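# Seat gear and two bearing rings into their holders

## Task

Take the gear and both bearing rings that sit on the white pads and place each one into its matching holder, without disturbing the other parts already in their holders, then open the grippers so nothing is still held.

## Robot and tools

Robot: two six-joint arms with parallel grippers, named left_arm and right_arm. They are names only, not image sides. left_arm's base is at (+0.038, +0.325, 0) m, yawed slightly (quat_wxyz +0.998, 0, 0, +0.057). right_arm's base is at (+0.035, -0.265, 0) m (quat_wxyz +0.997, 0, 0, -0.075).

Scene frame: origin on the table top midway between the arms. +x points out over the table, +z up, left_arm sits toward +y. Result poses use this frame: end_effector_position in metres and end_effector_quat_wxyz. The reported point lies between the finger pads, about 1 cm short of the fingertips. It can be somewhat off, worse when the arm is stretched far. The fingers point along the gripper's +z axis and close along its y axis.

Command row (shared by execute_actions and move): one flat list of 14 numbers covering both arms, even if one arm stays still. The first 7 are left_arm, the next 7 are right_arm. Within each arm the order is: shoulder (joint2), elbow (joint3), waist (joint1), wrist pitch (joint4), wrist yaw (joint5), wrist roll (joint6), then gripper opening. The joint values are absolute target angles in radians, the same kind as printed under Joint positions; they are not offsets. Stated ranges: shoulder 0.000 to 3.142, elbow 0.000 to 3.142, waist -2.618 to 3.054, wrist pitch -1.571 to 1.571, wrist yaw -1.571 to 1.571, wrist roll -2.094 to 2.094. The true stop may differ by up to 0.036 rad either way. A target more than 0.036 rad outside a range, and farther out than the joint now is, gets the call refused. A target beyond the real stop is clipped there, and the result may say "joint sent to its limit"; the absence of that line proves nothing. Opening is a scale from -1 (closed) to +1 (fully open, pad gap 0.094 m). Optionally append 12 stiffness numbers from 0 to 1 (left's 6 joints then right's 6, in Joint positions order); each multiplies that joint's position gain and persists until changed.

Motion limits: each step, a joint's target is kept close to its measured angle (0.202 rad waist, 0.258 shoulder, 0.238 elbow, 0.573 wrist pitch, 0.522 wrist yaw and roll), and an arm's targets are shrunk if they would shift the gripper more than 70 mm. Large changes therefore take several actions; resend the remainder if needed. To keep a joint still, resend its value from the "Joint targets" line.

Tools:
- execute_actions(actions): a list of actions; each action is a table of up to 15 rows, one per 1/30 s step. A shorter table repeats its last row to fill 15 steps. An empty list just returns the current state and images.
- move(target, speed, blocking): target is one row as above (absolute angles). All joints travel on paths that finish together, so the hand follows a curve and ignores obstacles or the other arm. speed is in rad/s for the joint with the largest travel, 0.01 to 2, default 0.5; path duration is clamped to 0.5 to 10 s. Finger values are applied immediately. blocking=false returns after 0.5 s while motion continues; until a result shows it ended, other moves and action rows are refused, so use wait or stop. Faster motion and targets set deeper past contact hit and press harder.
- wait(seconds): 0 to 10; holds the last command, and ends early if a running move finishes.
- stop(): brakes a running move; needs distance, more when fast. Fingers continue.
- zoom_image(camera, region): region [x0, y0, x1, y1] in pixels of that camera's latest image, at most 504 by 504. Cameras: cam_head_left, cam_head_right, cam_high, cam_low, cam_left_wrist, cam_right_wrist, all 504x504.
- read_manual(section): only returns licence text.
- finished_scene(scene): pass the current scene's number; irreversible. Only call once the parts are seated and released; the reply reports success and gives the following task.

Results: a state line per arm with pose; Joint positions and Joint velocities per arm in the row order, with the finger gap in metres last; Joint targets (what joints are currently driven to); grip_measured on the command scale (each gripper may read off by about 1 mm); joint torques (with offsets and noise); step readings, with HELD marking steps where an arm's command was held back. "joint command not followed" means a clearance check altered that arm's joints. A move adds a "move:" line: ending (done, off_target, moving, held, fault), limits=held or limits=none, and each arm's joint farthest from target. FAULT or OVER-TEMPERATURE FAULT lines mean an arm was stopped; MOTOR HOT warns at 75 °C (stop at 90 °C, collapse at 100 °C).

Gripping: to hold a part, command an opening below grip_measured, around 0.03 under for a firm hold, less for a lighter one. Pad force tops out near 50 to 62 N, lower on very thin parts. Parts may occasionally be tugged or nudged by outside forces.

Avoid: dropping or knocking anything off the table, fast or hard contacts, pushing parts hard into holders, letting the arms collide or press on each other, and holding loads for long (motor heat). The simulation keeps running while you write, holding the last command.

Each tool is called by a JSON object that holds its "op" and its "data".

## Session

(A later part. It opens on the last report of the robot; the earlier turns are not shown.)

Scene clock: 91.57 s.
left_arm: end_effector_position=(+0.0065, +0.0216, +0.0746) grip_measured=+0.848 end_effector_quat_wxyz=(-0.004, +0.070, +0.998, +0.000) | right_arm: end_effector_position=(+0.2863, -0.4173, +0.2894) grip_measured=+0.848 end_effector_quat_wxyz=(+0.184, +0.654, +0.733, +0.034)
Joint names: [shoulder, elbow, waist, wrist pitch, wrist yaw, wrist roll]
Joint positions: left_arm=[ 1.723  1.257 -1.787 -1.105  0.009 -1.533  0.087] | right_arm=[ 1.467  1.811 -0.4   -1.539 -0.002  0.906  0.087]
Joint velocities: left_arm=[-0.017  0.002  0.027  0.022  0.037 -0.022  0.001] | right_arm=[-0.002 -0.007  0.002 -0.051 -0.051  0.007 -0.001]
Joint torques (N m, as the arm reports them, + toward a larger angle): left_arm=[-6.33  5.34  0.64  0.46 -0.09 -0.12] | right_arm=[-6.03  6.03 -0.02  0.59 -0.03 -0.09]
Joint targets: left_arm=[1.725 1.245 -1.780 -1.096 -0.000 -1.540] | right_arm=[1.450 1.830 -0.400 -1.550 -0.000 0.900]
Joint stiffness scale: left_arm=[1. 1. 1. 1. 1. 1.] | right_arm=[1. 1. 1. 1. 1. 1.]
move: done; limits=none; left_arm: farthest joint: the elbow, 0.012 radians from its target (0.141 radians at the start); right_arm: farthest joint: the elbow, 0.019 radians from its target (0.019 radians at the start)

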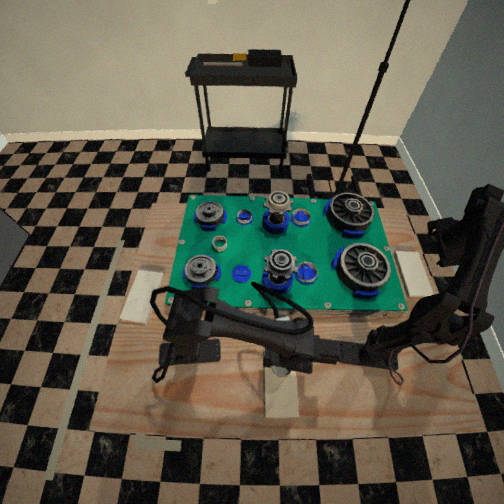

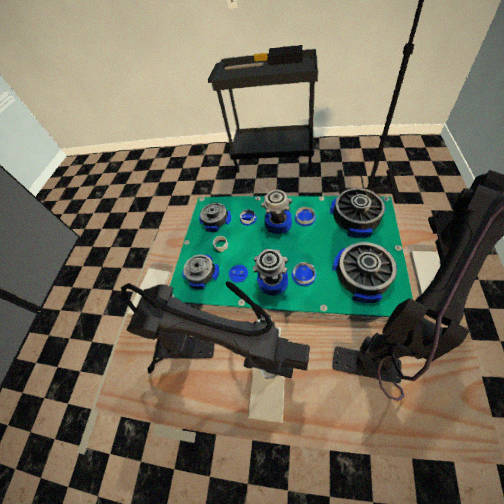

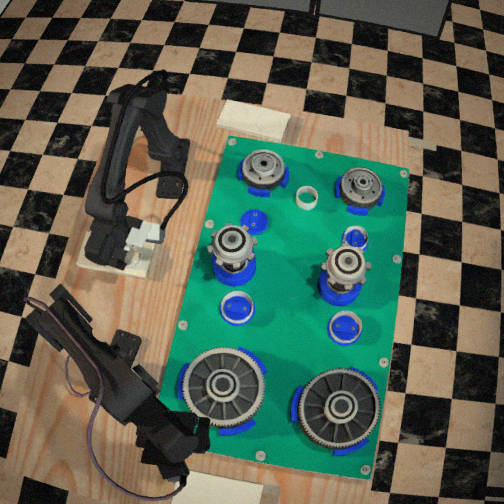

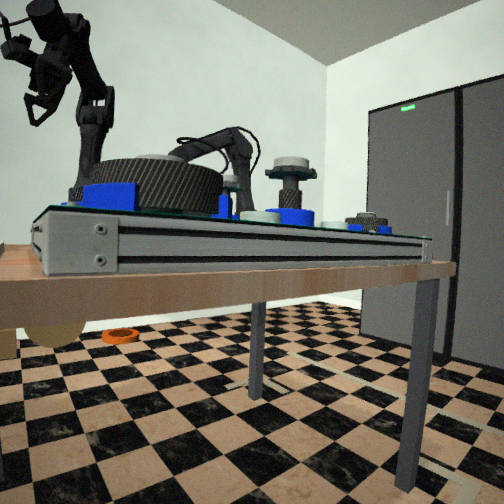

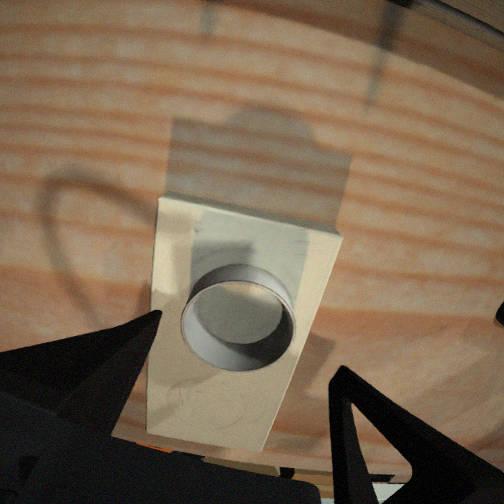

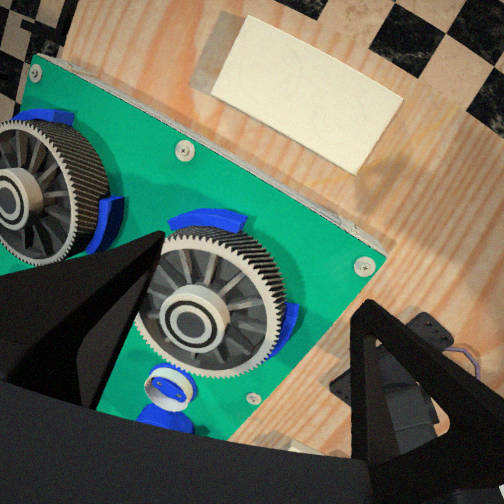

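{"op": "move", "data": {"target": [1.761,1.143,-1.78,-0.958,0,-1.54,0.85,1.45,1.83,-0.4,-1.55,0,0.9,0.85], "speed": 0.25}}

Scene clock: 93.30 s.
left_arm: end_effector_position=(+0.0064, +0.0211, +0.0412) grip_measured=+0.848 end_effector_quat_wxyz=(-0.005, +0.070, +0.998, -0.003) | right_arm: end_effector_position=(+0.2863, -0.4173, +0.2894) grip_measured=+0.848 end_effector_quat_wxyz=(+0.184, +0.654, +0.733, +0.034)
Joint names: [shoulder, elbow, waist, wrist pitch, wrist yaw, wrist roll]
Joint positions: left_arm=[ 1.756  1.157 -1.787 -0.967  0.009 -1.533  0.087] | right_arm=[ 1.467  1.811 -0.4   -1.539 -0.002  0.906  0.087]
Joint velocities: left_arm=[ 0.007  0.007 -0.002 -0.007  0.066 -0.066  0.   ] | right_arm=[-0.012 -0.012 -0.022 -0.139 -0.022 -0.022 -0.   ]
Joint torques (N m, as the arm reports them, + toward a larger angle): left_arm=[-6.2   4.95  0.61  0.47 -0.1  -0.1 ] | right_arm=[-6.06  6.01  0.02  0.6  -0.02 -0.09]
Joint targets: left_arm=[1.761 1.143 -1.780 -0.958 -0.000 -1.540] | right_arm=[1.450 1.830 -0.400 -1.550 0.000 0.900]
Joint stiffness scale: left_arm=[1. 1. 1. 1. 1. 1.] | right_arm=[1. 1. 1. 1. 1. 1.]
move: done; limits=none; left_arm: farthest joint: the elbow, 0.014 radians from its target (0.114 radians at the start); right_arm: farthest joint: the elbow, 0.019 radians from its target (0.019 radians at the start)

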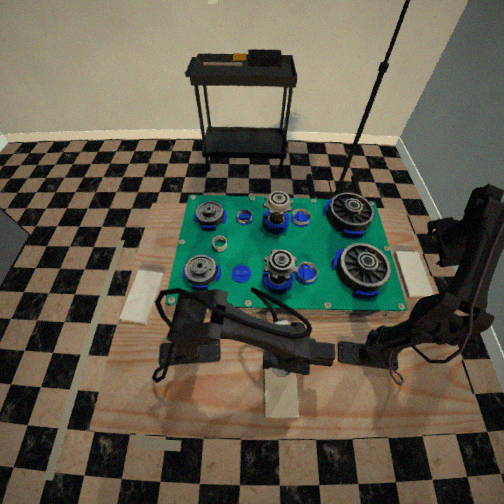

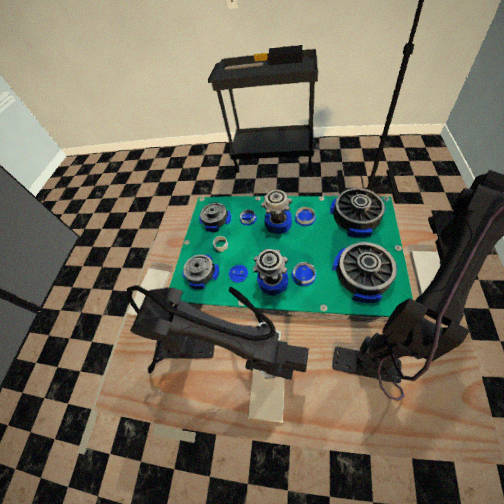

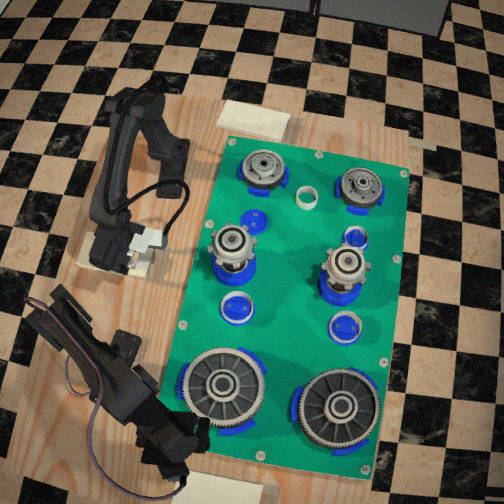

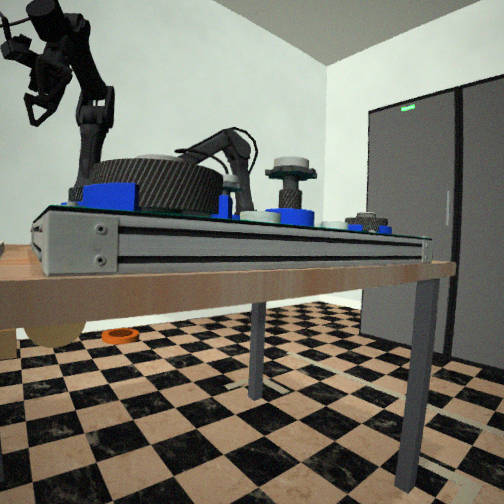

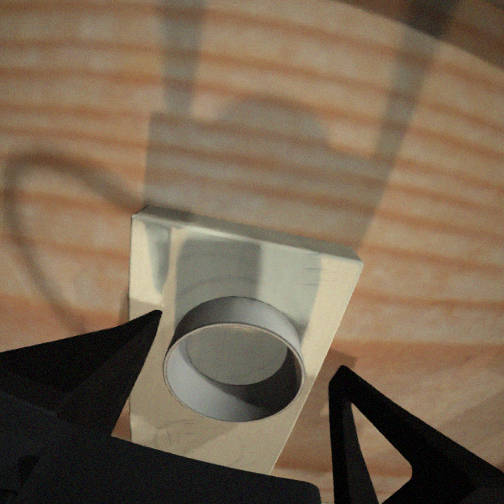

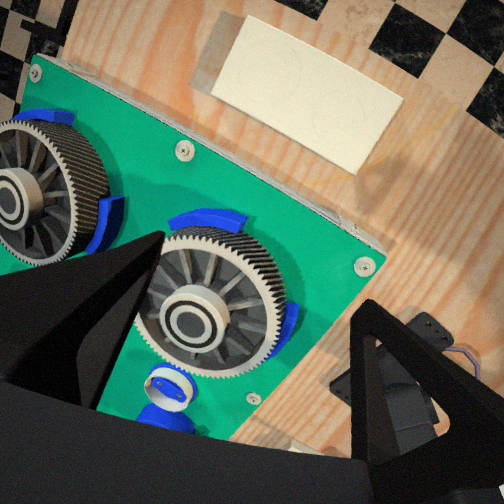

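{"op": "execute_actions", "data": {"actions": [[[1.761,1.143,-1.78,-0.958,0,-1.54,0.75,1.45,1.83,-0.4,-1.55,0,0.9,0.85],[1.761,1.143,-1.78,-0.958,0,-1.54,0.65,1.45,1.83,-0.4,-1.55,0,0.9,0.85],[1.761,1.143,-1.78,-0.958,0,-1.54,0.55,1.45,1.83,-0.4,-1.55,0,0.9,0.85],[1.761,1.143,-1.78,-0.958,0,-1.54,0.5,1.45,1.83,-0.4,-1.55,0,0.9,0.85],[1.761,1.143,-1.78,-0.958,0,-1.54,0.45,1.45,1.83,-0.4,-1.55,0,0.9,0.85],[1.761,1.143,-1.78,-0.958,0,-1.54,0.4,1.45,1.83,-0.4,-1.55,0,0.9,0.85],[1.761,1.143,-1.78,-0.958,0,-1.54,0.36,1.45,1.83,-0.4,-1.55,0,0.9,0.85],[1.761,1.143,-1.78,-0.958,0,-1.54,0.32,1.45,1.83,-0.4,-1.55,0,0.9,0.85],[1.761,1.143,-1.78,-0.958,0,-1.54,0.28,1.45,1.83,-0.4,-1.55,0,0.9,0.85],[1.761,1.143,-1.78,-0.958,0,-1.54,0.25,1.45,1.83,-0.4,-1.55,0,0.9,0.85],[1.761,1.143,-1.78,-0.958,0,-1.54,0.22,1.45,1.83,-0.4,-1.55,0,0.9,0.85],[1.761,1.143,-1.78,-0.958,0,-1.54,0.19,1.45,1.83,-0.4,-1.55,0,0.9,0.85],[1.761,1.143,-1.78,-0.958,0,-1.54,0.16,1.45,1.83,-0.4,-1.55,0,0.9,0.85],[1.761,1.143,-1.78,-0.958,0,-1.54,0.13,1.45,1.83,-0.4,-1.55,0,0.9,0.85],[1.761,1.143,-1.78,-0.958,0,-1.54,0.1,1.45,1.83,-0.4,-1.55,0,0.9,0.85]]]}}

{"op": "wait", "data": {"seconds": 0.2}}

Scene clock: 94.83 s.
left_arm: end_effector_position=(+0.0064, +0.0208, +0.0412) grip_measured=+0.281 end_effector_quat_wxyz=(-0.005, +0.070, +0.998, -0.003) | right_arm: end_effector_position=(+0.2863, -0.4173, +0.2894) grip_measured=+0.848 end_effector_quat_wxyz=(+0.184, +0.654, +0.733, +0.034)
Joint names: [shoulder, elbow, waist, wrist pitch, wrist yaw, wrist roll]
Joint positions: left_arm=[ 1.756  1.157 -1.787 -0.965  0.009 -1.533  0.06 ] | right_arm=[ 1.467  1.811 -0.4   -1.539 -0.002  0.906  0.087]
Joint velocities: left_arm=[ 0.002  0.007 -0.002  0.066  0.081  0.022 -0.001] | right_arm=[ 0.007 -0.017  0.012 -0.066  0.022  0.022 -0.   ]
Joint torques (N m, as the arm reports them, + toward a larger angle): left_arm=[-6.24  4.85  0.62  0.46 -0.1  -0.12] | right_arm=[-6.07  6.04  0.02  0.59 -0.02 -0.1 ]
Joint targets: left_arm=[1.761 1.143 -1.780 -0.958 0.000 -1.540] | right_arm=[1.450 1.830 -0.400 -1.550 -0.000 0.900]
Joint stiffness scale: left_arm=[1. 1. 1. 1. 1. 1.] | right_arm=[1. 1. 1. 1. 1. 1.]
Step readings (joint positions):
0: left_arm=[1.756 1.157 -1.787 -0.966 0.009 -1.533] | right_arm=[1.467 1.811 -0.400 -1.539 -0.002 0.906]
1: left_arm=[1.756 1.157 -1.787 -0.966 0.009 -1.533] | right_arm=[1.467 1.811 -0.400 -1.539 -0.002 0.906]
2: left_arm=[1.756 1.157 -1.787 -0.966 0.009 -1.533] | right_arm=[1.467 1.811 -0.400 -1.539 -0.002 0.906]
4: left_arm=[1.756 1.157 -1.787 -0.966 0.009 -1.533] | right_arm=[1.467 1.811 -0.400 -1.539 -0.002 0.906]
8: left_arm=[1.756 1.157 -1.787 -0.966 0.009 -1.533] | right_arm=[1.467 1.811 -0.400 -1.539 -0.002 0.906]
15: Joint positions above

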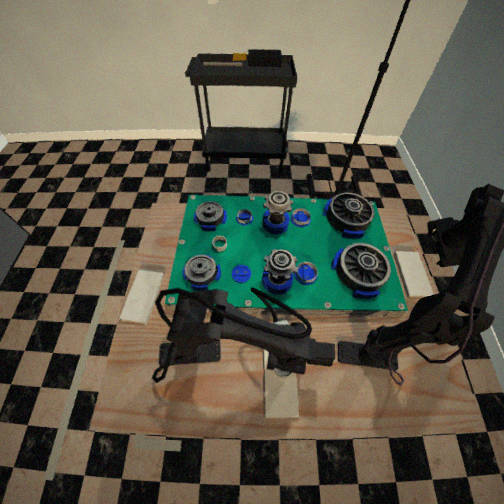

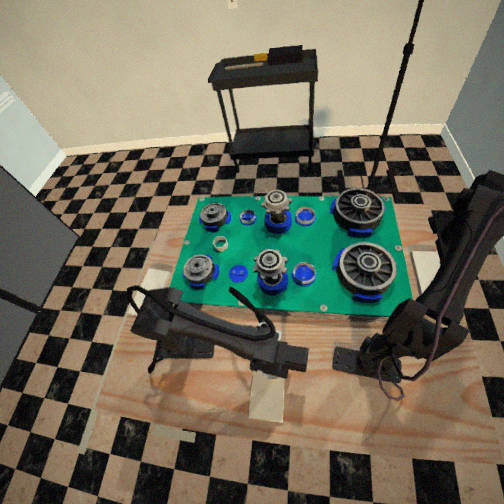

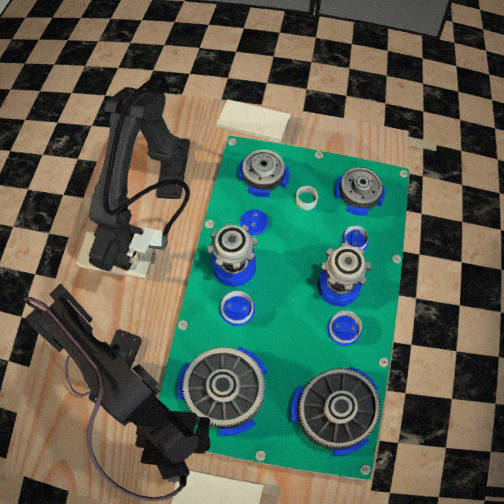

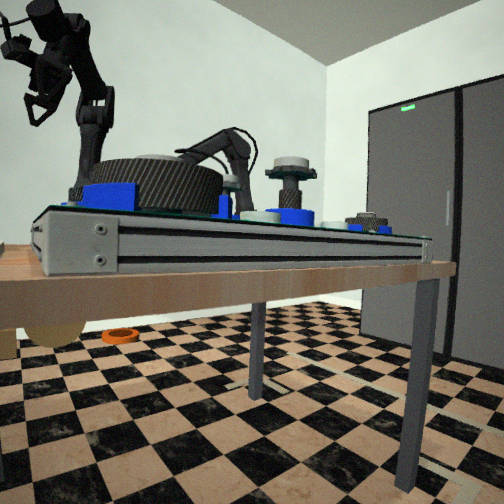

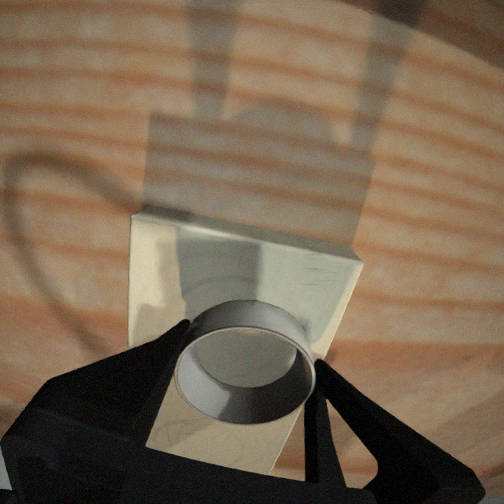

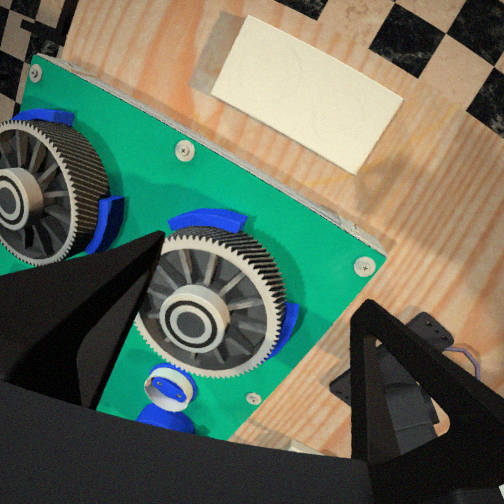

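Scene clock: 95.03 s.
left_arm: end_effector_position=(+0.0064, +0.0208, +0.0412) grip_measured=+0.281 end_effector_quat_wxyz=(-0.005, +0.070, +0.998, -0.003) | right_arm: end_effector_position=(+0.2863, -0.4173, +0.2894) grip_measured=+0.848 end_effector_quat_wxyz=(+0.184, +0.654, +0.733, +0.034)
Joint names: [shoulder, elbow, waist, wrist pitch, wrist yaw, wrist roll]
Joint positions: left_arm=[ 1.756  1.157 -1.787 -0.965  0.009 -1.533  0.06 ] | right_arm=[ 1.467  1.811 -0.4   -1.539 -0.002  0.906  0.087]
Joint velocities: left_arm=[-0.007  0.002 -0.017 -0.007  0.051 -0.095  0.002] | right_arm=[ 0.002 -0.002  0.012  0.051 -0.051 -0.007  0.   ]
Joint torques (N m, as the arm reports them, + toward a larger angle): left_arm=[-6.17  4.93  0.56  0.46 -0.1  -0.11] | right_arm=[-6.08  6.    0.04  0.6  -0.01 -0.11]
Joint targets: left_arm=[1.761 1.143 -1.780 -0.958 0.000 -1.540] | right_arm=[1.450 1.830 -0.400 -1.550 -0.000 0.900]
Joint stiffness scale: left_arm=[1. 1. 1. 1. 1. 1.] | right_arm=[1. 1. 1. 1. 1. 1.]
wait: 0.20 s; at rest by 0.17 s

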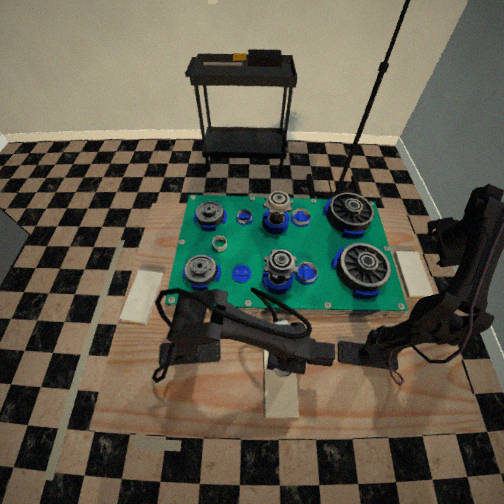

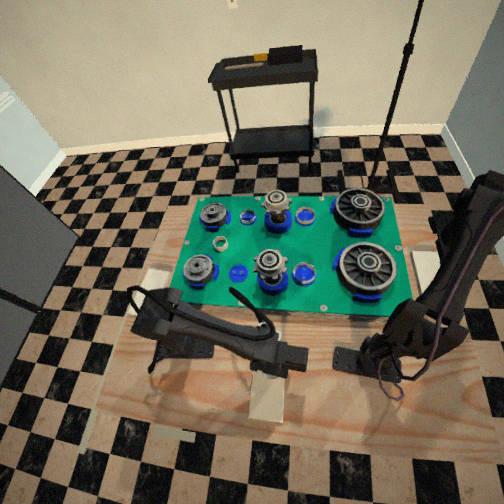

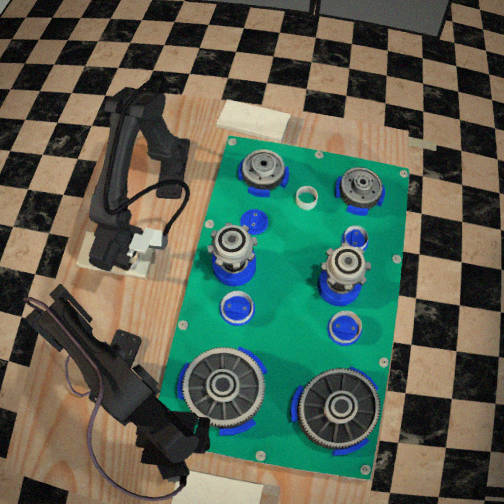

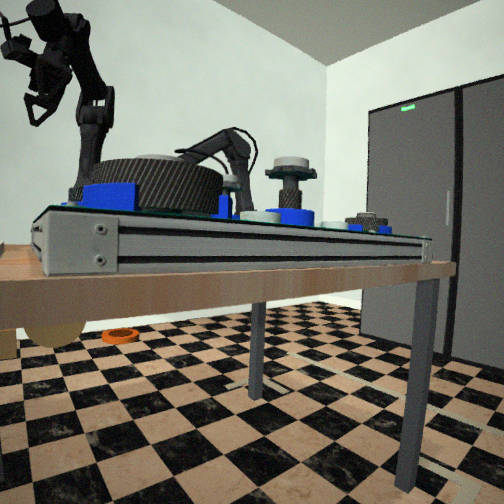

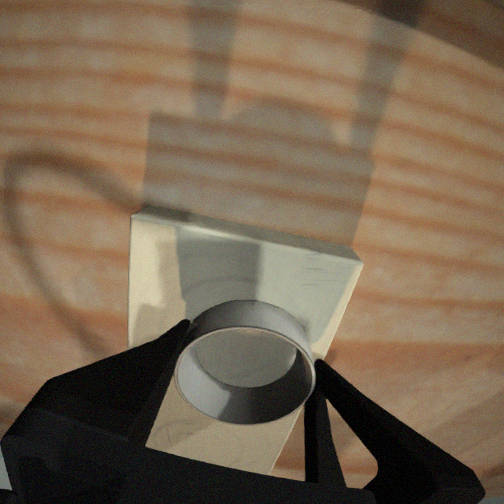

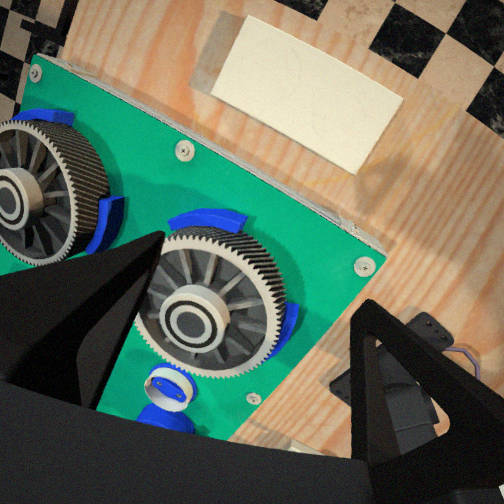

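{"op": "move", "data": {"target": [1.29,1.29,-1.0,-1.53,0,-1.54,0.24,1.45,1.83,-0.4,-1.55,0,0.9,0.85], "speed": 0.9}}

{"op": "move", "data": {"target": [1.71,1.473,-0.647,-1.294,0,-1.54,0.24,1.45,1.83,-0.4,-1.55,0,0.9,0.85], "speed": 0.5}}

Scene clock: 97.33 s.
left_arm: end_effector_position=(+0.1648, +0.1691, +0.1727) grip_measured=+0.281 end_effector_quat_wxyz=(+0.000, -0.315, +0.949, -0.005) | right_arm: end_effector_position=(+0.2863, -0.4173, +0.2894) grip_measured=+0.848 end_effector_quat_wxyz=(+0.184, +0.654, +0.733, +0.034)
Joint names: [shoulder, elbow, waist, wrist pitch, wrist yaw, wrist roll]
Joint positions: left_arm=[ 1.307  1.257 -1.007 -1.511  0.003 -1.533  0.06 ] | right_arm=[ 1.467  1.811 -0.4   -1.539 -0.002  0.906  0.087]
Joint velocities: left_arm=[-0.007 -0.002  0.012 -0.022  0.051 -0.007  0.002] | right_arm=[ 0.002 -0.022 -0.012  0.022 -0.007  0.037 -0.   ]
Joint torques (N m, as the arm reports them, + toward a larger angle): left_arm=[-4.67  9.34  0.6   0.18 -0.06 -0.11] | right_arm=[-6.07  5.98  0.02  0.61 -0.02 -0.08]
Joint targets: left_arm=[1.290 1.290 -1.000 -1.530 -0.000 -1.540] | right_arm=[1.450 1.830 -0.400 -1.550 0.000 0.900]
Joint stiffness scale: left_arm=[1. 1. 1. 1. 1. 1.] | right_arm=[1. 1. 1. 1. 1. 1.]
move: off_target (left_arm); limits=none; left_arm: farthest joint: the elbow, 0.033 radians from its target (0.133 radians at the start); right_arm: farthest joint: the elbow, 0.019 radians from its target (0.019 radians at the start)

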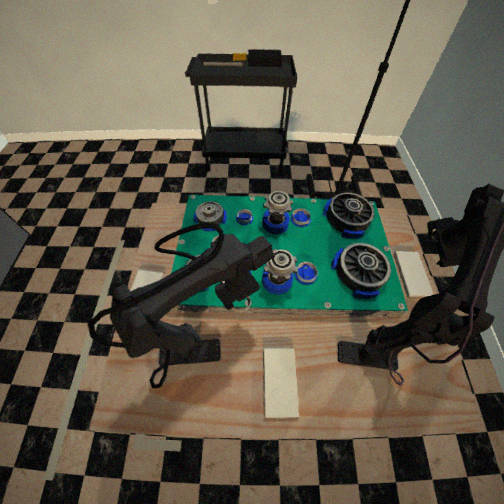

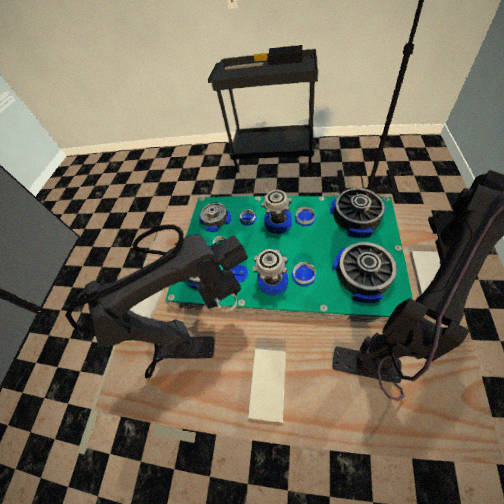

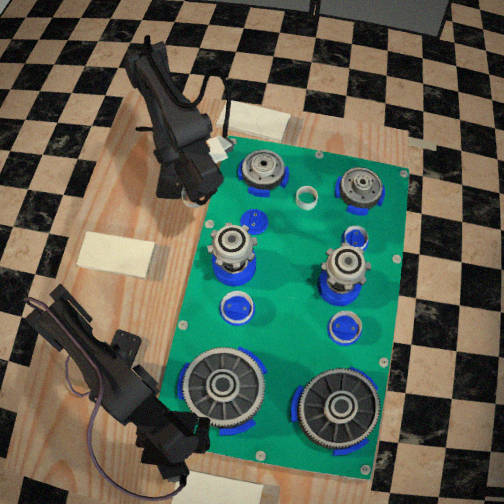

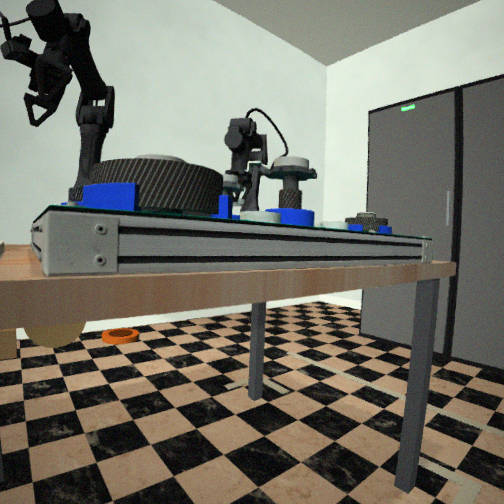

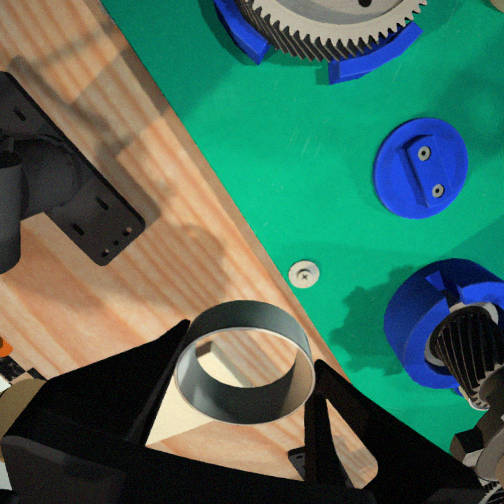

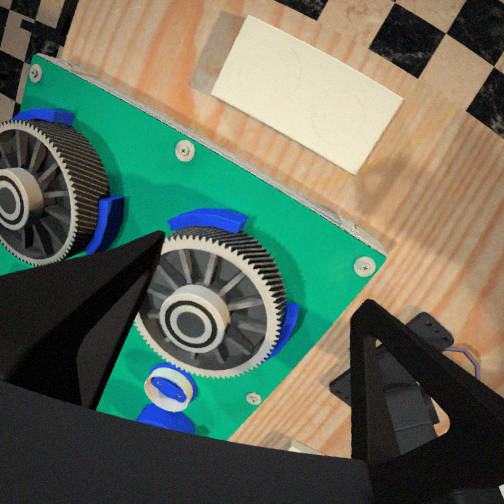

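Scene clock: 98.60 s.
left_arm: end_effector_position=(+0.3017, +0.1691, +0.1210) grip_measured=+0.281 end_effector_quat_wxyz=(-0.006, -0.479, +0.878, +0.004) | right_arm: end_effector_position=(+0.2863, -0.4173, +0.2894) grip_measured=+0.848 end_effector_quat_wxyz=(+0.184, +0.654, +0.733, +0.034)
Joint names: [shoulder, elbow, waist, wrist pitch, wrist yaw, wrist roll]
Joint positions: left_arm=[ 1.714  1.433 -0.65  -1.302  0.006 -1.533  0.06 ] | right_arm=[ 1.467  1.811 -0.4   -1.539 -0.002  0.906  0.087]
Joint velocities: left_arm=[ 0.007 -0.002  0.012 -0.037  0.007  0.051 -0.   ] | right_arm=[-0.007 -0.002  0.022 -0.11   0.022  0.007  0.001]
Joint torques (N m, as the arm reports them, + toward a larger angle): left_arm=[-6.81 10.11  0.23  0.42 -0.09 -0.09] | right_arm=[-6.04  5.99 -0.02  0.6  -0.02 -0.1 ]
Joint targets: left_arm=[1.710 1.473 -0.647 -1.294 0.000 -1.540] | right_arm=[1.450 1.830 -0.400 -1.550 -0.000 0.900]
Joint stiffness scale: left_arm=[1. 1. 1. 1. 1. 1.] | right_arm=[1. 1. 1. 1. 1. 1.]
move: off_target (left_arm); limits=none; left_arm: farthest joint: the elbow, 0.040 radians from its target (0.216 radians at the start); right_arm: farthest joint: the elbow, 0.019 radians from its target (0.019 radians at the start)

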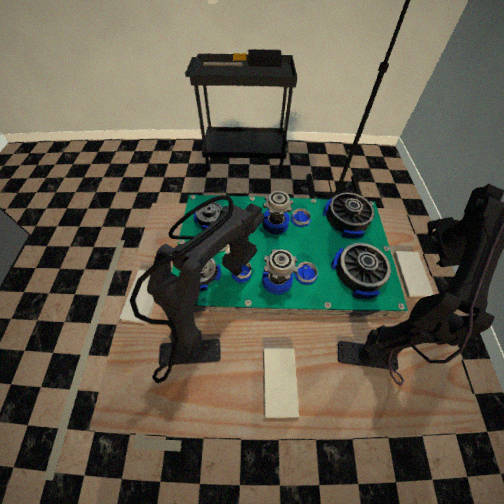

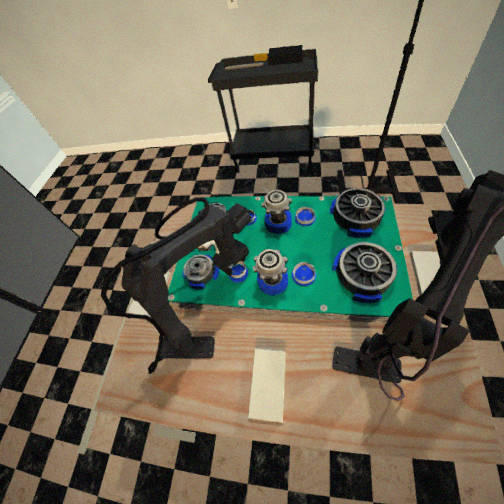

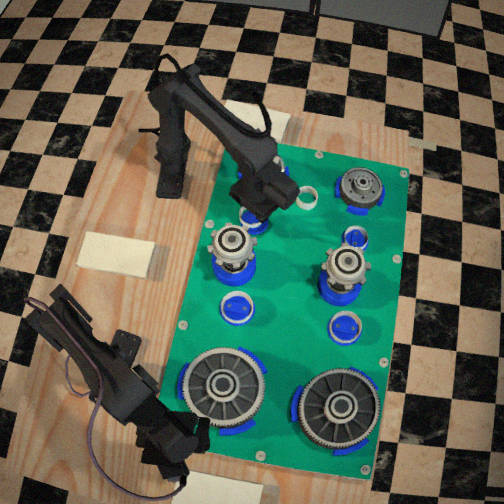

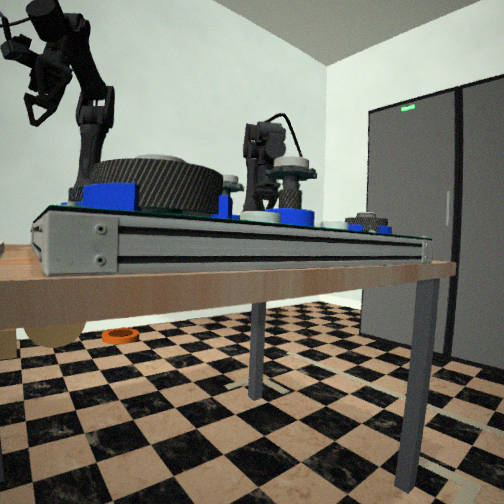

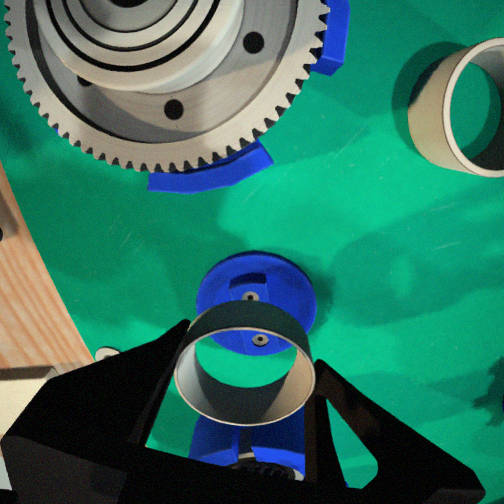

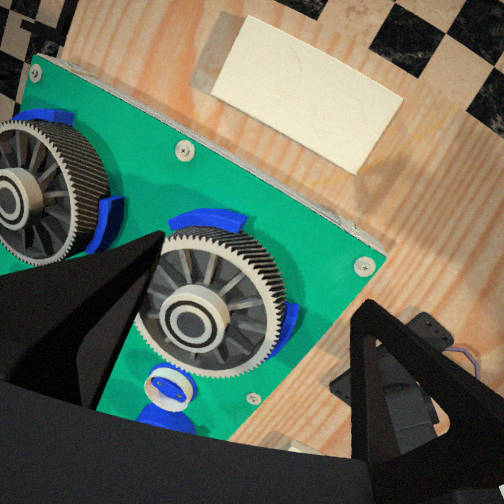

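{"op": "execute_actions", "data": {"actions": [[[1.71,1.46,-0.647,-1.294,0,-1.54,0.24,1.45,1.83,-0.4,-1.55,0,0.9,0.85],[1.71,1.447,-0.647,-1.294,0,-1.54,0.24,1.45,1.83,-0.4,-1.55,0,0.9,0.85],[1.71,1.435,-0.647,-1.292,0,-1.54,0.24,1.45,1.83,-0.4,-1.55,0,0.9,0.85],[1.71,1.425,-0.647,-1.286,0,-1.54,0.24,1.45,1.83,-0.4,-1.55,0,0.9,0.85],[1.71,1.419,-0.647,-1.279,0,-1.54,0.24,1.45,1.83,-0.4,-1.55,0,0.9,0.85],[1.71,1.413,-0.647,-1.272,0,-1.54,0.24,1.45,1.83,-0.4,-1.55,0,0.9,0.85],[1.71,1.407,-0.647,-1.265,0,-1.54,0.24,1.45,1.83,-0.4,-1.55,0,0.9,0.85],[1.71,1.401,-0.647,-1.258,0,-1.54,0.24,1.45,1.83,-0.4,-1.55,0,0.9,0.85],[1.71,1.395,-0.647,-1.252,0,-1.54,0.24,1.45,1.83,-0.4,-1.55,0,0.9,0.85],[1.71,1.389,-0.647,-1.246,0,-1.54,0.24,1.45,1.83,-0.4,-1.55,0,0.9,0.85],[1.71,1.383,-0.647,-1.24,0,-1.54,0.24,1.45,1.83,-0.4,-1.55,0,0.9,0.85],[1.71,1.377,-0.647,-1.234,0,-1.54,0.24,1.45,1.83,-0.4,-1.55,0,0.9,0.85],[1.71,1.371,-0.647,-1.228,0,-1.54,0.24,1.45,1.83,-0.4,-1.55,0,0.9,0.85]]]}}

{"op": "wait", "data": {"seconds": 0.3}}

{"op": "zoom_image", "data": {"camera": "cam_left_wrist", "region": [150, 240, 350, 440]}}

Scene clock: 100.27 s.
left_arm: end_effector_position=(+0.3012, +0.1694, +0.1086) grip_measured=+0.281 end_effector_quat_wxyz=(-0.006, -0.479, +0.878, +0.003) | right_arm: end_effector_position=(+0.2863, -0.4173, +0.2894) grip_measured=+0.848 end_effector_quat_wxyz=(+0.184, +0.654, +0.733, +0.034)
Joint names: [shoulder, elbow, waist, wrist pitch, wrist yaw, wrist roll]
Joint positions: left_arm=[ 1.714  1.384 -0.65  -1.252  0.006 -1.533  0.06 ] | right_arm=[ 1.467  1.811 -0.4   -1.539 -0.002  0.906  0.087]
Joint velocities: left_arm=[-0.012 -0.1    0.012  0.051 -0.051 -0.022 -0.001] | right_arm=[ 0.002 -0.002  0.012 -0.066  0.007 -0.022 -0.   ]
Joint torques (N m, as the arm reports them, + toward a larger angle): left_arm=[-6.84  5.95  0.23  0.46 -0.08 -0.11] | right_arm=[-5.99  6.01  0.01  0.6  -0.02 -0.08]
Joint targets: left_arm=[1.710 1.371 -0.647 -1.228 0.000 -1.540] | right_arm=[1.450 1.830 -0.400 -1.550 0.000 0.900]
Joint stiffness scale: left_arm=[1. 1. 1. 1. 1. 1.] | right_arm=[1. 1. 1. 1. 1. 1.]
Step readings (joint positions):
0: left_arm=[1.714 1.433 -0.650 -1.301 0.006 -1.533] | right_arm=[1.467 1.811 -0.400 -1.539 -0.002 0.906]
1: left_arm=[1.714 1.433 -0.650 -1.301 0.006 -1.533] | right_arm=[1.467 1.811 -0.400 -1.539 -0.002 0.906]
2: left_arm=[1.714 1.433 -0.650 -1.301 0.006 -1.533] | right_arm=[1.467 1.811 -0.400 -1.539 -0.002 0.906]
4: left_arm=[1.714 1.433 -0.650 -1.301 0.006 -1.533] | right_arm=[1.467 1.811 -0.400 -1.539 -0.002 0.906]
8: left_arm=[1.714 1.427 -0.650 -1.285 0.006 -1.533] | right_arm=[1.467 1.811 -0.400 -1.539 -0.002 0.906]
15: Joint positions above

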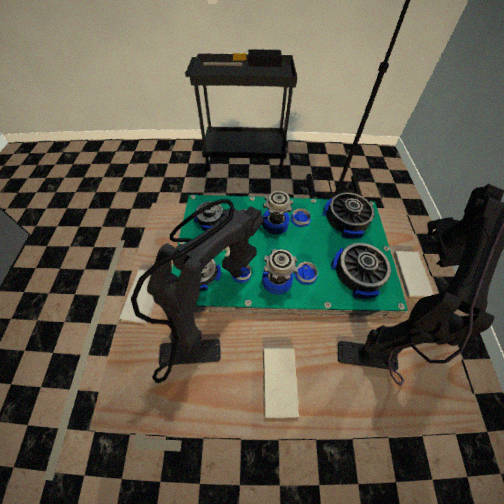

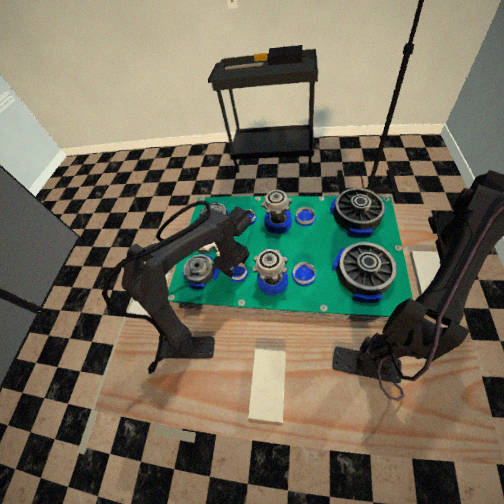

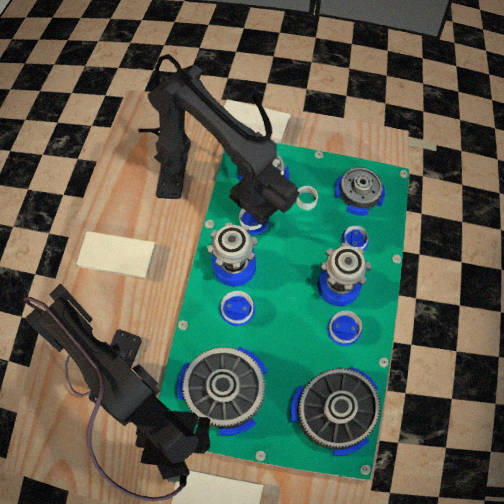

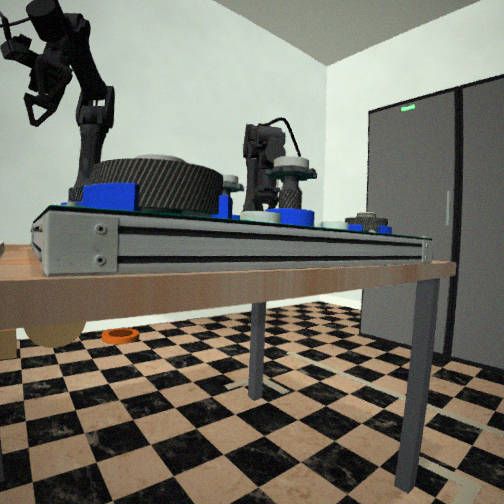

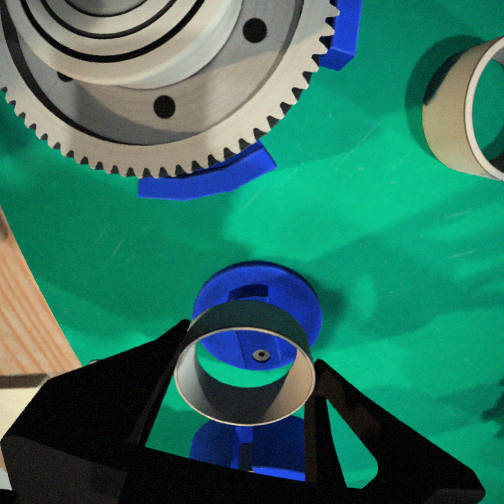

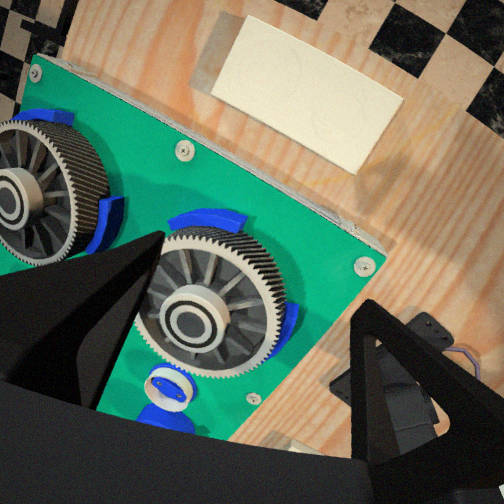

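Scene clock: 100.57 s.
left_arm: end_effector_position=(+0.3035, +0.1680, +0.1080) grip_measured=+0.281 end_effector_quat_wxyz=(-0.003, -0.479, +0.878, -0.001) | right_arm: end_effector_position=(+0.2863, -0.4173, +0.2894) grip_measured=+0.848 end_effector_quat_wxyz=(+0.184, +0.654, +0.733, +0.034)
Joint names: [shoulder, elbow, waist, wrist pitch, wrist yaw, wrist roll]
Joint positions: left_arm=[ 1.714  1.381 -0.65  -1.238  0.006 -1.533  0.06 ] | right_arm=[ 1.467  1.811 -0.4   -1.539 -0.002  0.906  0.087]
Joint velocities: left_arm=[-0.007  0.022 -0.012 -0.051 -0.051  0.022  0.   ] | right_arm=[-0.007  0.012  0.022  0.095  0.007  0.066  0.002]
Joint torques (N m, as the arm reports them, + toward a larger angle): left_arm=[-6.82  5.67  0.26  0.42 -0.08 -0.08] | right_arm=[-6.04  6.04  0.05  0.59 -0.03 -0.09]
Joint targets: left_arm=[1.710 1.371 -0.647 -1.228 0.000 -1.540] | right_arm=[1.450 1.830 -0.400 -1.550 0.000 0.900]
Joint stiffness scale: left_arm=[1. 1. 1. 1. 1. 1.] | right_arm=[1. 1. 1. 1. 1. 1.]
wait: 0.30 s; no rest

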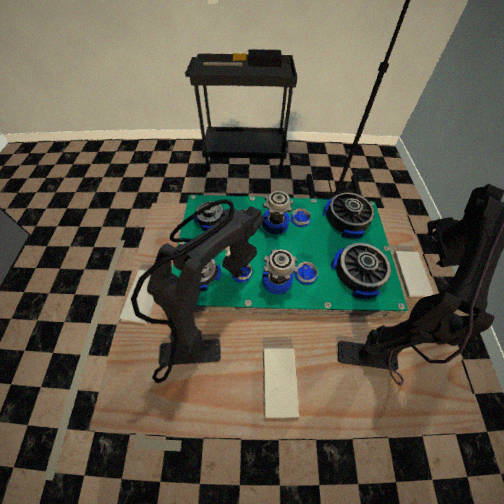

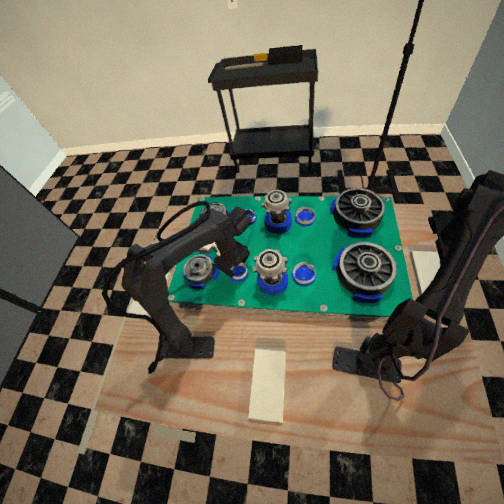

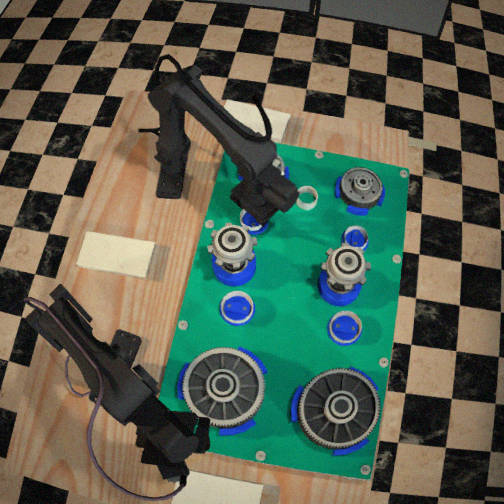

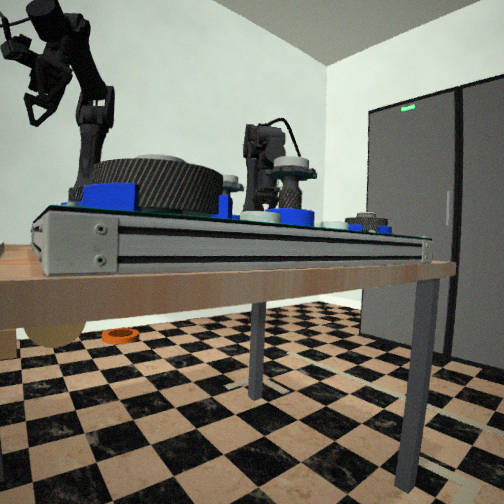

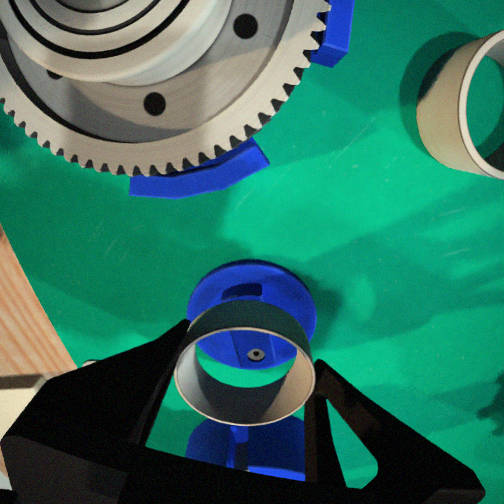

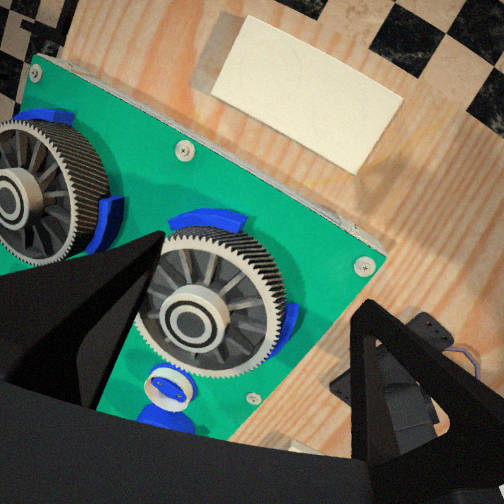

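Region (150, 240, 350, 440) of cam_left_wrist's 504x504 image, scaled by 2.520, with more detail than that image has.

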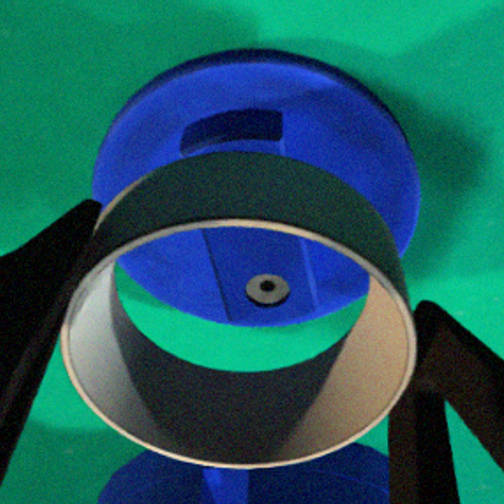

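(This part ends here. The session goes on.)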